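## Task

Cell paused. Log: 02:52:04 MOVER delid M06 (N2), lid to LP2: done; 02:52:31 MOVER delid M09 (N3), lid to LP1: done; 02:52:58 MOVER delid N06 (N1), lid to LP4: done; 02:54:40 DISPENSER error, run aborted; 02:54:55 AUTO-RECOVER relid LP1 to N2: done; 02:55:20 AUTO-RECOVER relid LP4 to N3: done; 02:55:51 AUTO-RECOVER stopped by watchdog. Using only the log to tell the unlabelled lids apart, seat every plate's own lid fully down on it, with every plate left at its starting place, and then press CONTINUE. If what the cameras show disagrees with the log, instead press CALL and leave every plate and lid as it was at the start. Pressing RETRY, CONTINUE or SKIP fails the job if the gripper holds labware at that moment, or if any plate at a nest is not seated in it or any lid there is not seated on a plate. Nothing may rely on the robot to stay in place at the end: release and move away afterwards (resting on the panel housing, the CALL key or the required key is acceptable).

## Robot and tools

Robot: one FANUC CRX-5iA arm carrying a Robotiq 2F-140 two-finger gripper. The fingers point along the gripper's +z axis and close along its y axis. The reported hand point (end_effector_position) is midway between the pads when shut; closed fingertips stick out about 33 mm past it, fully open about 9 mm. Closing pushes the tips roughly 24 mm further out, so keep that clearance above surfaces.

Frames: results give the hand position in metres and orientation as a wxyz quaternion in the scene frame: origin on the table top under the arm base, +z up, +x toward the operator panel (PANEL, straight ahead), +y to the left when facing +x. The printed position can be slightly off, more so at long reach. Deck labels mark nests (N1, N2, N3...) and lid parks (LP1...), in no fixed layout. Panel keys left to right, facing it: RETRY (white), CONTINUE (green), SKIP (yellow), CALL (blue). The first three are go keys and end the job the moment one goes down; after CALL the job ends when the robot stops. A key is pressed by pushing until it latches. A wrong or premature go key is usually worse than none.

The row: every motion uses one row of 9 numbers, each in [-1, 1]: dx, dy, dz, rx, ry, rz, position, force_limit, speed. The first six are an offset, not an absolute pose: they are expressed in the gripper's own axes and measured from the hand pose shown in the most recent result that reports it (before any such result in a scene, and for the second or later call in a single reply, from where the hand is when the action begins). Scale: 1.0 equals 0.6 m of travel or 180 degrees; rx, ry, rz form one rotation vector. All zeros is not a pause: it pulls the hand back to that reference pose. The last three numbers are absolute finger settings: position +1 is fully open (140 mm), about -0.8 is where the pads touch, -1 closes until blocked. force_limit -1/0/+1 gives about 14/60/107 N of squeeze on parts up to 40 mm wide. speed -1/0/+1 gives finger gap rates of about 30/140/250 mm/s.

Tools:
- execute_actions {actions, pictures}: actions holds at most one item. An empty list just reports state. {"rows": [...], "steps": n} runs up to 15 control steps of 1/30 s; each row covers one step, and the final row repeats if rows run out; every row is an offset from the same reference pose, not from the prior row. {"steps": n} alone waits up to 300 steps counted from the last result, including reply time. pictures toggles camera images.
- move {target, speed}: target is one 9-number row as above; the hand follows a straight line toward it over 0.5 to 10 s (cut off at 10 s). speed is in m/s, 0.002 to 0.5, default 0.25; turning is capped at twice that in rad/s. Finger values apply at the start. The path ignores obstacles, and the hand can lag, drift or overshoot speed, especially near a stretched-out arm. The result adds a move: line: done, off_target, moving, held or fault, plus which limits applied (paced = pose clipped; held = a clearance check blocked some steps, after which the arm may lurch fast) and the distance left to target.
- wait {seconds}: 0 to 10 s with no new command.
- zoom_image {camera, region}: magnifies [x0, y0, x1, y1] pixels (max 504x504) of cam_high (672x504), cam_low (672x504) or cam_wrist (616x616, fisheye).
- read_manual {section}: licence texts only.


Control details: each step the commanded pose is clipped to within 70 mm and 16 degrees of the measured pose, then solved by damped inverse kinematics, favouring position over orientation. After an action the arm only continues to the last clipped pose, so check the result and send the remainder. A "Hand target" line shows where the controller is heading; "pose unreachable" and HELD mark rows altered or blocked by the clearance check (a mount under the base counts as arm).

Gripping: send position -1 and confirm object_status 2 (stopped while closing). Other codes: 0 moving, 1 blocked while opening, 3 reached target or pads met (a thin part may still be held). To grip harder, raise force_limit and nudge position, e.g. -1 to -0.98. position_measured is in counts: 3 fully open, 230 pads touching.

Cautions: the arm is very stiff. Commanding even a few millimetres beyond contact with something rigid can trigger a fault, which freezes the arm for 10 s and drops the rest of the call: this happens when joint torque reaches its load limit (147 N m for the three base joints, 36.8 N m for the wrist joints, held weight included) or any outside force hits 150 N. Approach lids, nests and keys slowly and in small steps, and back off after contact, since pressure persists until the hand retracts. The Flange force reading estimates external load but is noisy, worst during acceleration. Avoid dropping, slipping, slamming or knocking anything; anything pushed off the table ends the scene. A MOTOR HOT warning precedes an over-temperature brake stop; do not hold loads longer than needed. Open the fingers and move clear before pressing any go key.

Each tool is called after "Request:" as name(argument=value, ...), one argument or row to a line, values as JSON.

## Session

Request:
execute_actions(
  actions=[],
)

Scene clock: 0.00 s of 9600.00 s.
end_effector_position=(+0.8724, +0.4897, +0.1900) position_measured=3 object_status=3 end_effector_quat_wxyz=(-0.236, +0.878, -0.416, -0.006)
Joint positions: [ 0.233  0.601  0.956 -1.322 -1.159  0.645]
Joint velocities: [-0.     0.001 -0.     0.     0.    -0.001]
Flange force (N, the push that the arm receives, along the gripper's own x y z axes): no reading
Hand target: +0.872, +0.490, +0.190; -0.236, +0.878, -0.416, -0.006

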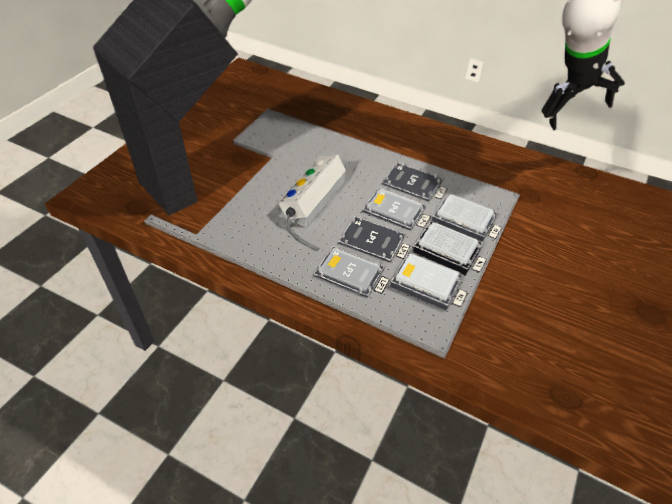

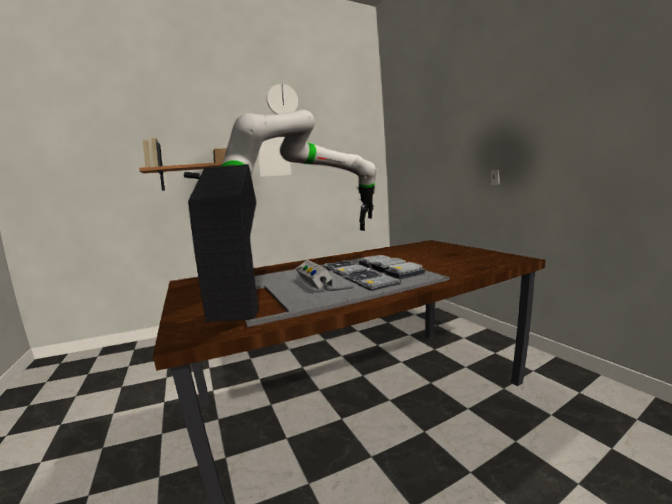

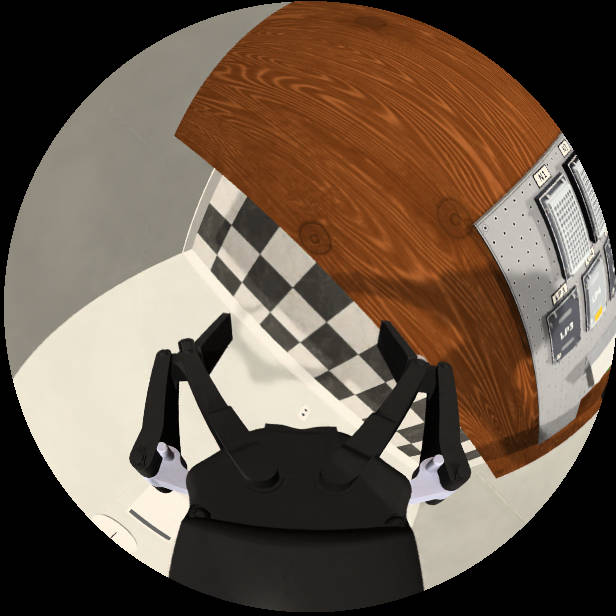

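Request:
zoom_image(
  camera="cam_high",
  region=[260, 130, 530, 330],
)

Region (260, 130, 530, 330) of cam_high's 672x504 image, scaled by 1.867, with more detail than that image has; it fills the top 373 rows of this view, and the rest is white.

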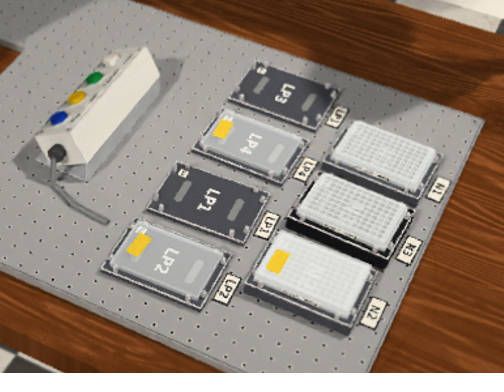

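Request:
move(
  target=[-0.006,0.95,-0.61,-0.157,0.004,-0.277,-1,0,0],
)

Scene clock: 7.53 s of 9600.00 s.
end_effector_position=(+0.3855, +0.0290, +0.2814) position_measured=233 object_status=3 end_effector_quat_wxyz=(+0.000, +1.000, +0.001, +0.001)
Joint positions: [-0.263  0.169 -0.458 -1.094 -1.288  2.521]
Joint velocities: [-0.    -0.    -0.    -0.001  0.001  0.003]
Flange force (N, the push that the arm receives, along the gripper's own x y z axes): [-0.7 6.4 -2.9]
Hand target: +0.385, +0.029, +0.281; -0.000, +1.000, +0.001, +0.001
Off the commanded pose: 0.002 m, 0 deg.
After step 90, 1.40 s passed at rest.
move: done

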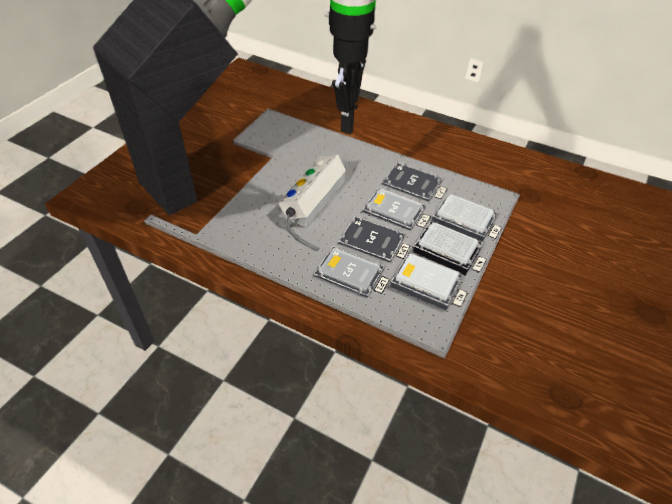

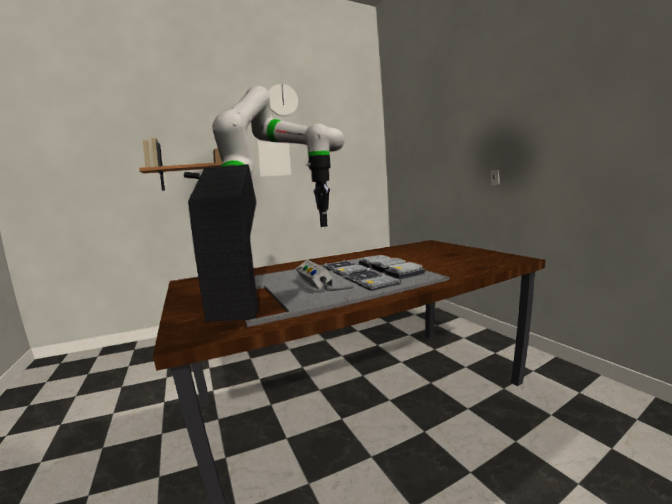

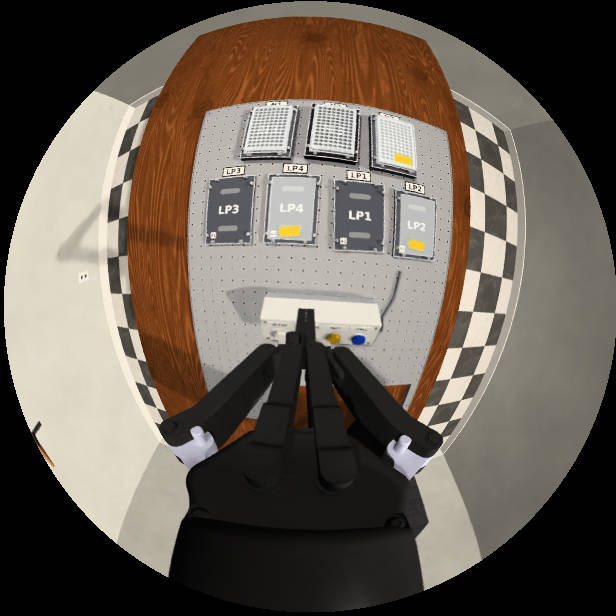

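Request:
move(
  target=[-0.24,0.17,0.19,0,0,0,-1,0,0],
)

Request:
zoom_image(
  camera="cam_low",
  region=[240, 200, 380, 310],
)

Scene clock: 11.37 s of 9600.00 s.
end_effector_position=(+0.2432, -0.0742, +0.1671) position_measured=233 object_status=3 end_effector_quat_wxyz=(+0.000, +1.000, +0.001, +0.002)
Joint positions: [-0.31   0.676 -0.612 -1.325 -1.071  3.201]
Joint velocities: [-0.     0.002  0.    -0.001 -0.002  0.002]
Flange force (N, the push that the arm receives, along the gripper's own x y z axes): [-5.8 4.4 0.6]
Hand target: +0.243, -0.074, +0.167; +0.000, +1.000, +0.001, +0.002
Off the commanded pose: 0.001 m, 0 deg.
move: done

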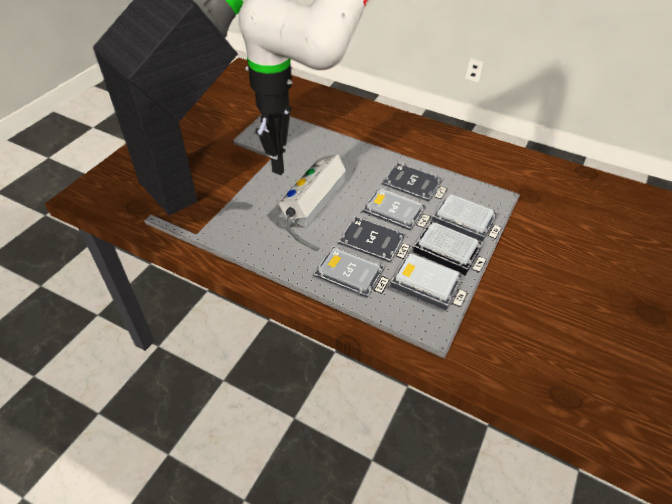

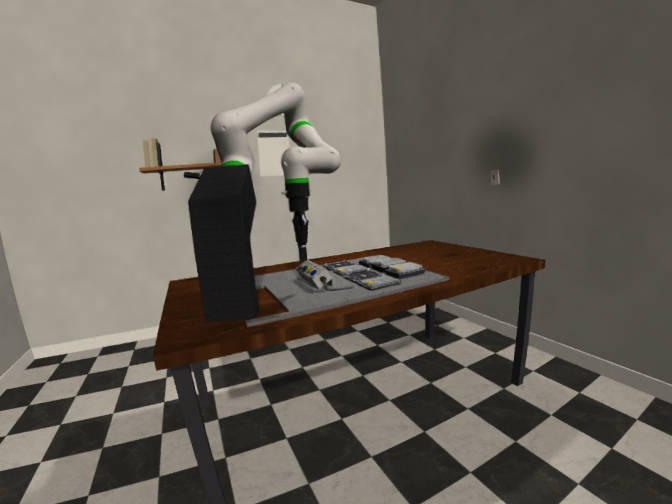

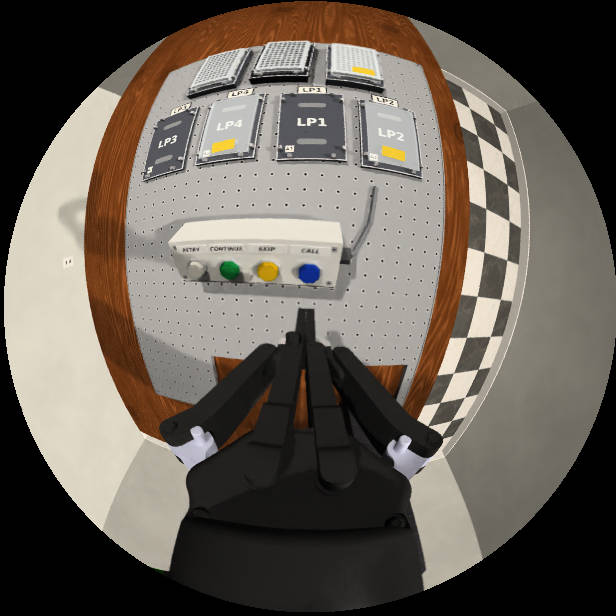

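Region (240, 200, 380, 310) of cam_low's 672x504 image, scaled by 3.600, with more detail than that image has; it fills the top 396 rows of this view, and the rest is white.

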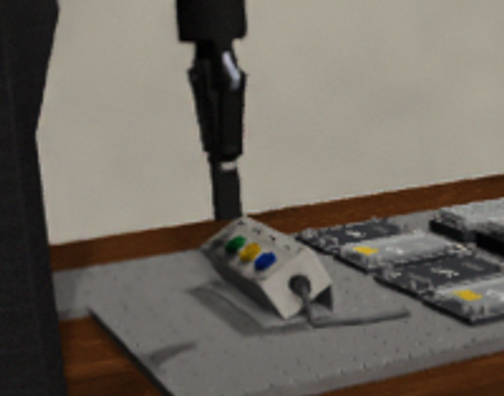

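Request:
move(
  target=[0.02,0.004,0.05,0,0.12,0,-1,0,0],
  speed=0.1,
)

Request:
zoom_image(
  camera="cam_low",
  region=[260, 220, 360, 300],
)

Request:
zoom_image(
  camera="cam_high",
  region=[240, 130, 360, 230],
)

Scene clock: 17.40 s of 9600.00 s.
end_effector_position=(+0.2556, -0.0771, +0.1387) position_measured=233 object_status=3 end_effector_quat_wxyz=(+0.000, +0.983, +0.001, +0.184)
Joint positions: [-0.545  1.048 -0.708 -1.69  -1.205  3.888]
Joint velocities: [ 0.002 -0.002 -0.     0.003  0.006  0.001]
Flange force (N, the push that the arm receives, along the gripper's own x y z axes): [-3.3 1.1 -9.2]
Hand target: +0.256, -0.077, +0.139; +0.000, +0.983, +0.001, +0.183
Off the commanded pose: 0.002 m, 1 deg.
After step 90, 0.90 s passed at rest.
move: held; limits=held; held on 6 of 64 steps, including the last
pose unreachable: on one or more control steps of this call an arm could not follow its commanded pose, so it was not sent that pose on those steps. On the call's last step it was still not sent that pose. It may still have moved: this result reports where it is.
cause: the commanded pose would bring two parts of the arm too close to each other (joints 1 (waist) to 5 (wrist pitch) lie between them).

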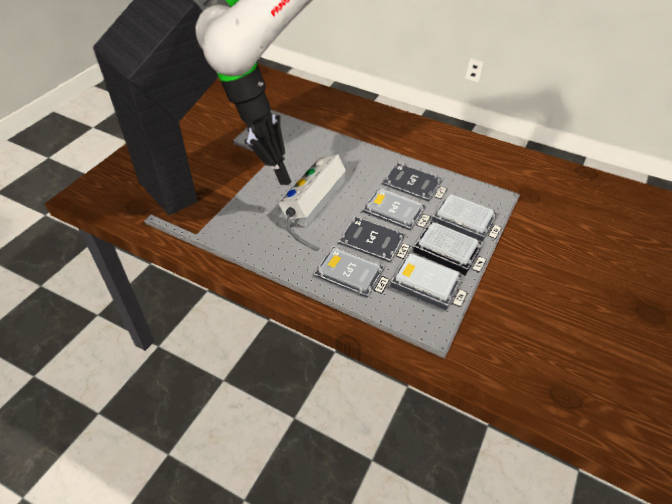

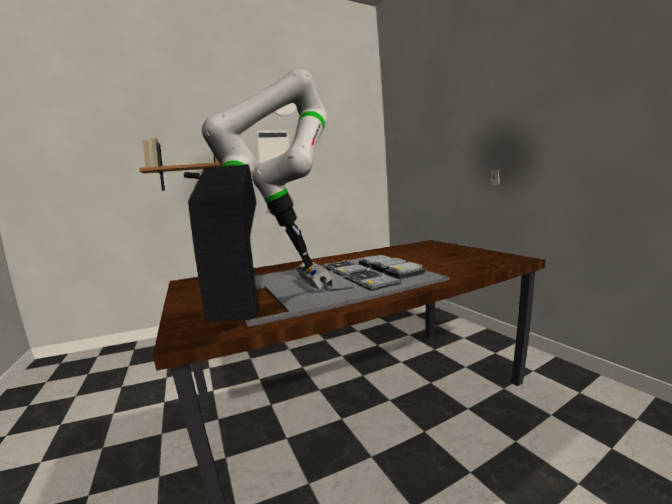

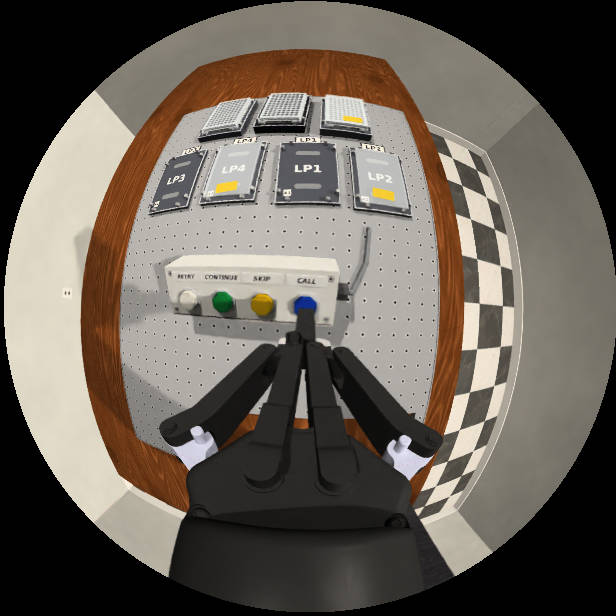

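Region (260, 220, 360, 300) of cam_low's 672x504 image, scaled by 5.040, with more detail than that image has; it fills the top 403 rows of this view, and the rest is white.

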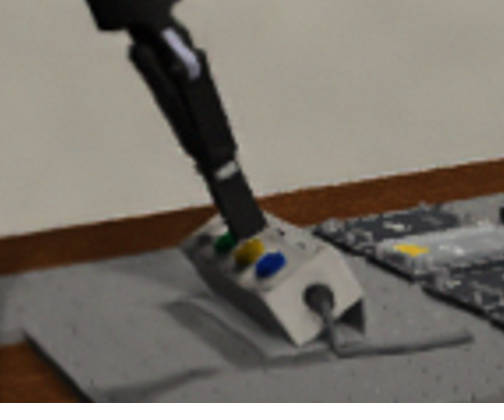

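Region (240, 130, 360, 230) of cam_high's 672x504 image, scaled by 4.200, with more detail than that image has.

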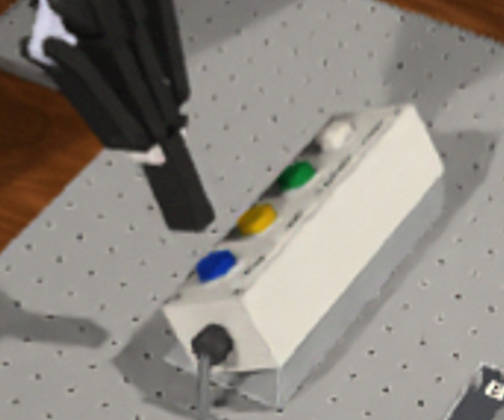

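Well aligned; gap about 3 cm.

Request:
move(
  target=[0,0,0.04,0,0,0,-1,0,0],
  speed=0.02,
)

Request:
zoom_image(
  camera="cam_high",
  region=[240, 130, 360, 230],
)

Scene clock: 19.93 s of 9600.00 s.
end_effector_position=(+0.2643, -0.0771, +0.1163) position_measured=233 object_status=3 end_effector_quat_wxyz=(+0.000, +0.983, +0.001, +0.184)
Joint positions: [-0.466  1.078 -0.688 -1.771 -1.221  3.897]
Joint velocities: [-0.     0.001  0.    -0.001  0.     0.001]
Flange force (N, the push that the arm receives, along the gripper's own x y z axes): [-1.8 -1.3 -6.2]
Hand target: +0.264, -0.077, +0.116; +0.000, +0.983, +0.001, +0.184
Off the commanded pose: 0.000 m, 0 deg.
move: done

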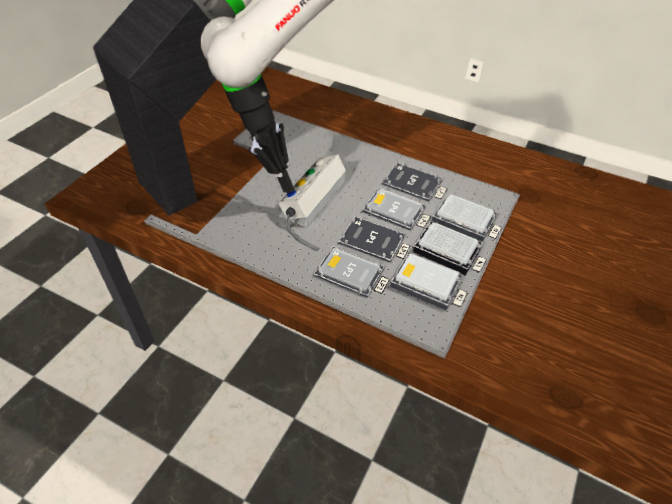

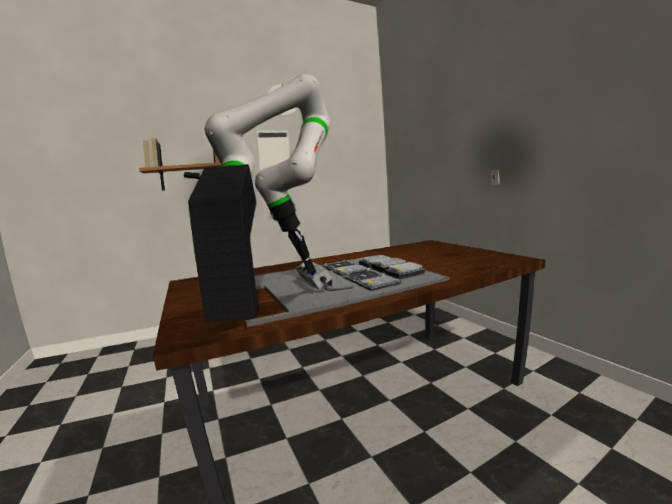

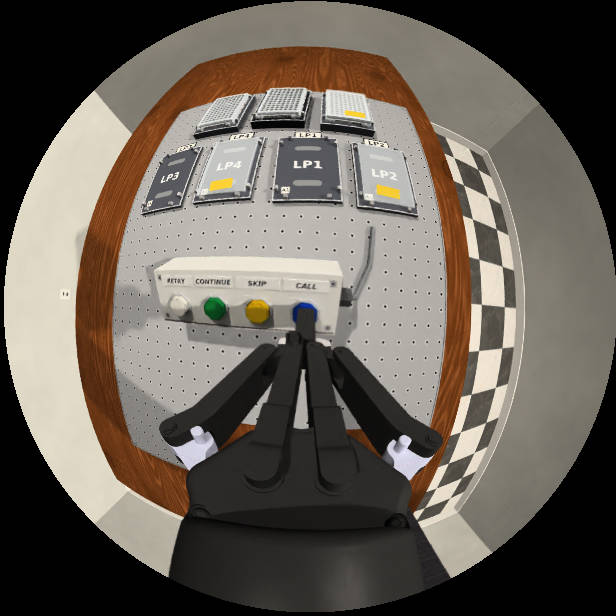

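Region (240, 130, 360, 230) of cam_high's 672x504 image, scaled by 4.200, with more detail than that image has.

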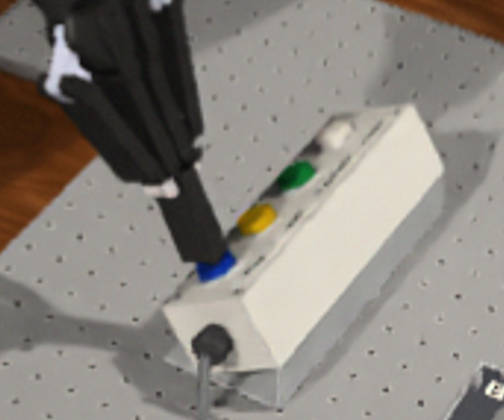

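Request:
move(
  target=[0,0,0.007,0,0,0,-1,0,0],
  speed=0.005,
)

Scene clock: 21.67 s of 9600.00 s.
end_effector_position=(+0.2658, -0.0771, +0.1124) position_measured=233 object_status=3 end_effector_quat_wxyz=(+0.000, +0.983, +0.001, +0.184)
Joint positions: [-0.453  1.083 -0.685 -1.784 -1.224  3.897]
Joint velocities: [-0.     0.     0.    -0.001  0.001  0.001]
Flange force (N, the push that the arm receives, along the gripper's own x y z axes): [-1.0 0.4 -8.9]
Hand target: +0.266, -0.077, +0.112; +0.000, +0.983, +0.001, +0.184
Off the commanded pose: 0.000 m, 0 deg.
move: done

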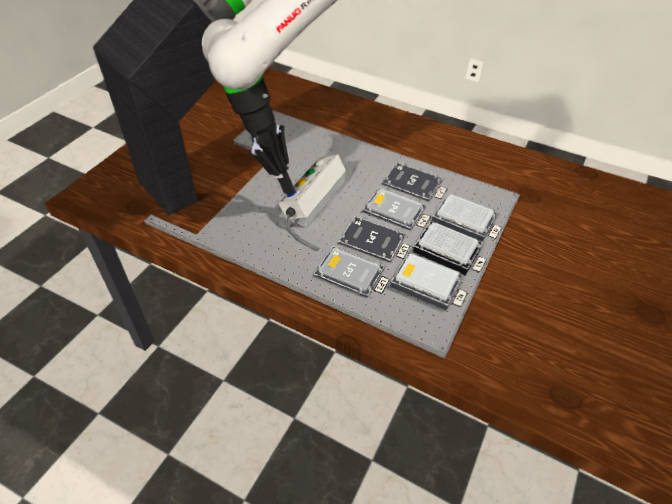

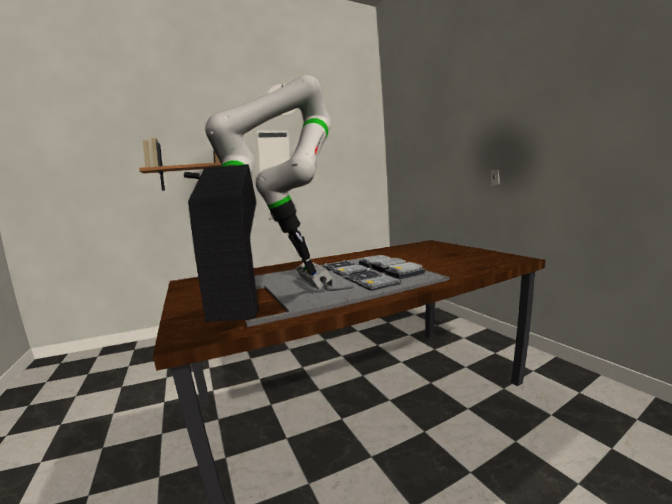

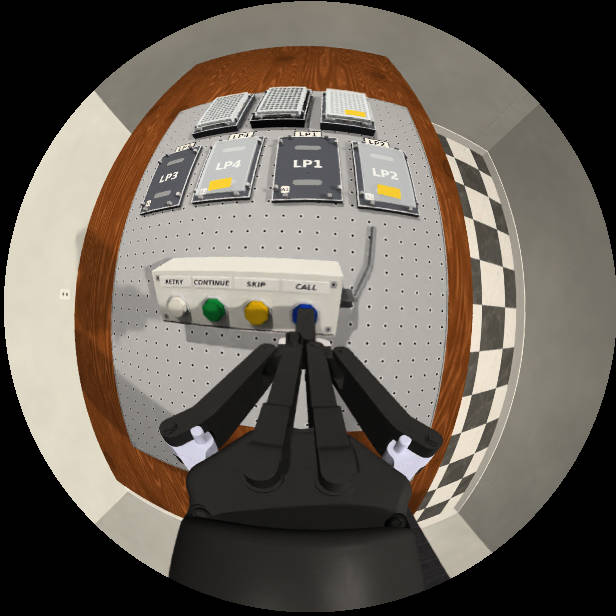

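Request:
move(
  target=[0,0,0.005,0,0,0,-1,0,0],
  speed=0.005,
)

Request:
zoom_image(
  camera="cam_high",
  region=[260, 150, 340, 220],
)

Scene clock: 23.60 s of 9600.00 s.
end_effector_position=(+0.2669, -0.0771, +0.1096) position_measured=233 object_status=3 end_effector_quat_wxyz=(+0.000, +0.983, +0.001, +0.184)
Joint positions: [-0.443  1.086 -0.682 -1.794 -1.226  3.897]
Joint velocities: [ 0.    -0.001  0.    -0.001  0.001  0.001]
Flange force (N, the push that the arm receives, along the gripper's own x y z axes): [1.4 -0.8 -32.6]
Hand target: +0.267, -0.077, +0.110; +0.000, +0.983, +0.001, +0.184
Off the commanded pose: 0.000 m, 0 deg.
move: done

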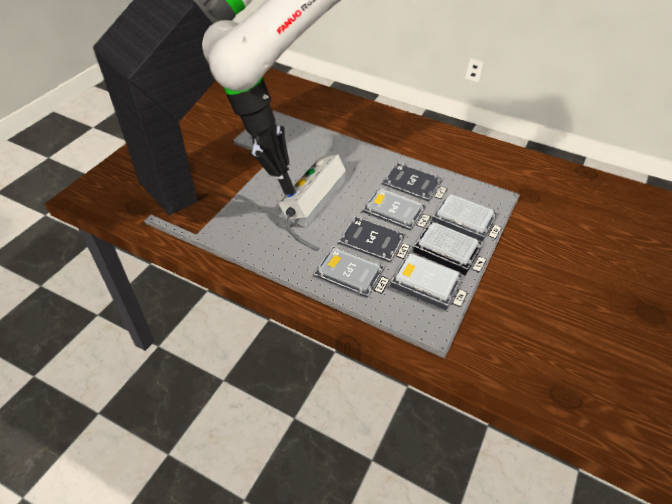

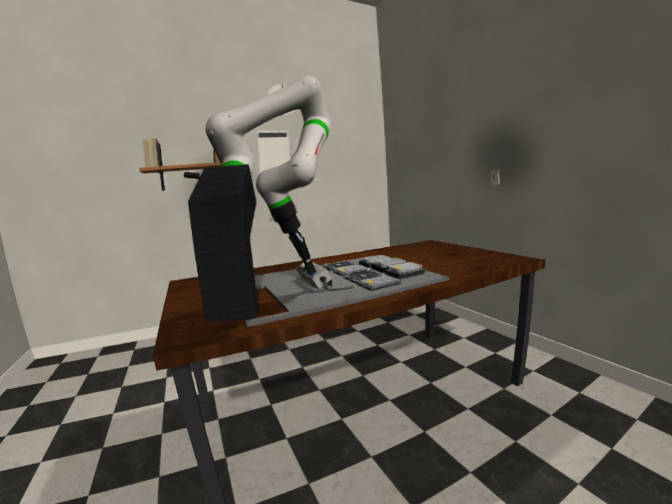

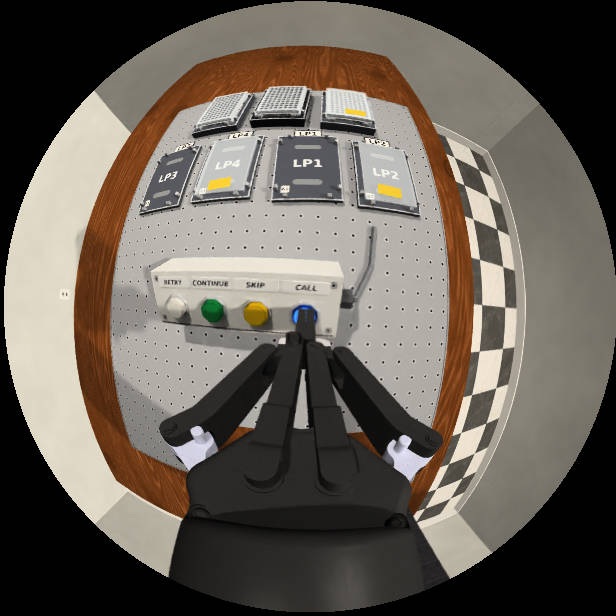

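Region (260, 150, 340, 220) of cam_high's 672x504 image, scaled by 6.300, with more detail than that image has; it fills the top 441 rows of this view, and the rest is white.

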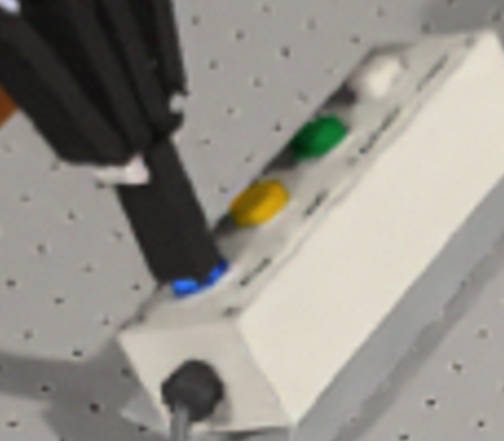

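Lit.

Request:
move(
  target=[0,0,-0.035,0,0,0,-1,0,0],
  speed=0.05,
)

Request:
finished_scene(
  scene=1,
)

Scene clock: 25.57 s of 9600.00 s.
end_effector_position=(+0.2593, -0.0771, +0.1292) position_measured=233 object_status=3 end_effector_quat_wxyz=(+0.000, +0.983, +0.001, +0.184)
Joint positions: [-0.512  1.061 -0.7   -1.725 -1.212  3.893]
Joint velocities: [ 0.     0.    -0.    -0.001 -0.    -0.   ]
Flange force (N, the push that the arm receives, along the gripper's own x y z axes): [0.1 -2.9 -5.7]
Hand target: +0.259, -0.077, +0.129; +0.000, +0.983, +0.001, +0.184
Off the commanded pose: 0.000 m, 0 deg.
move: done

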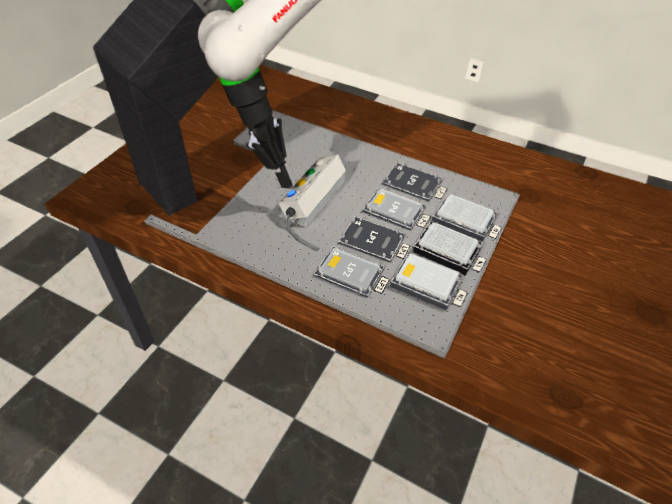

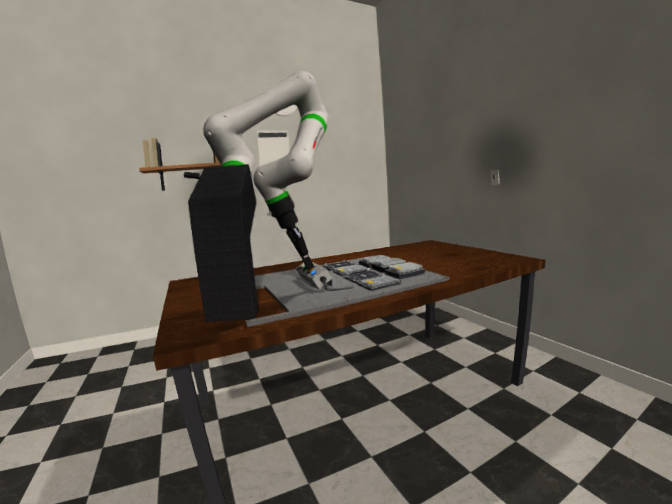

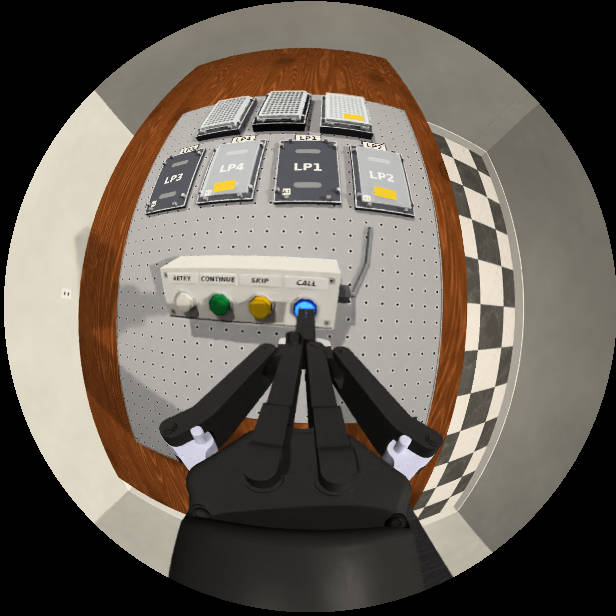

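The scene is finished: the task was done.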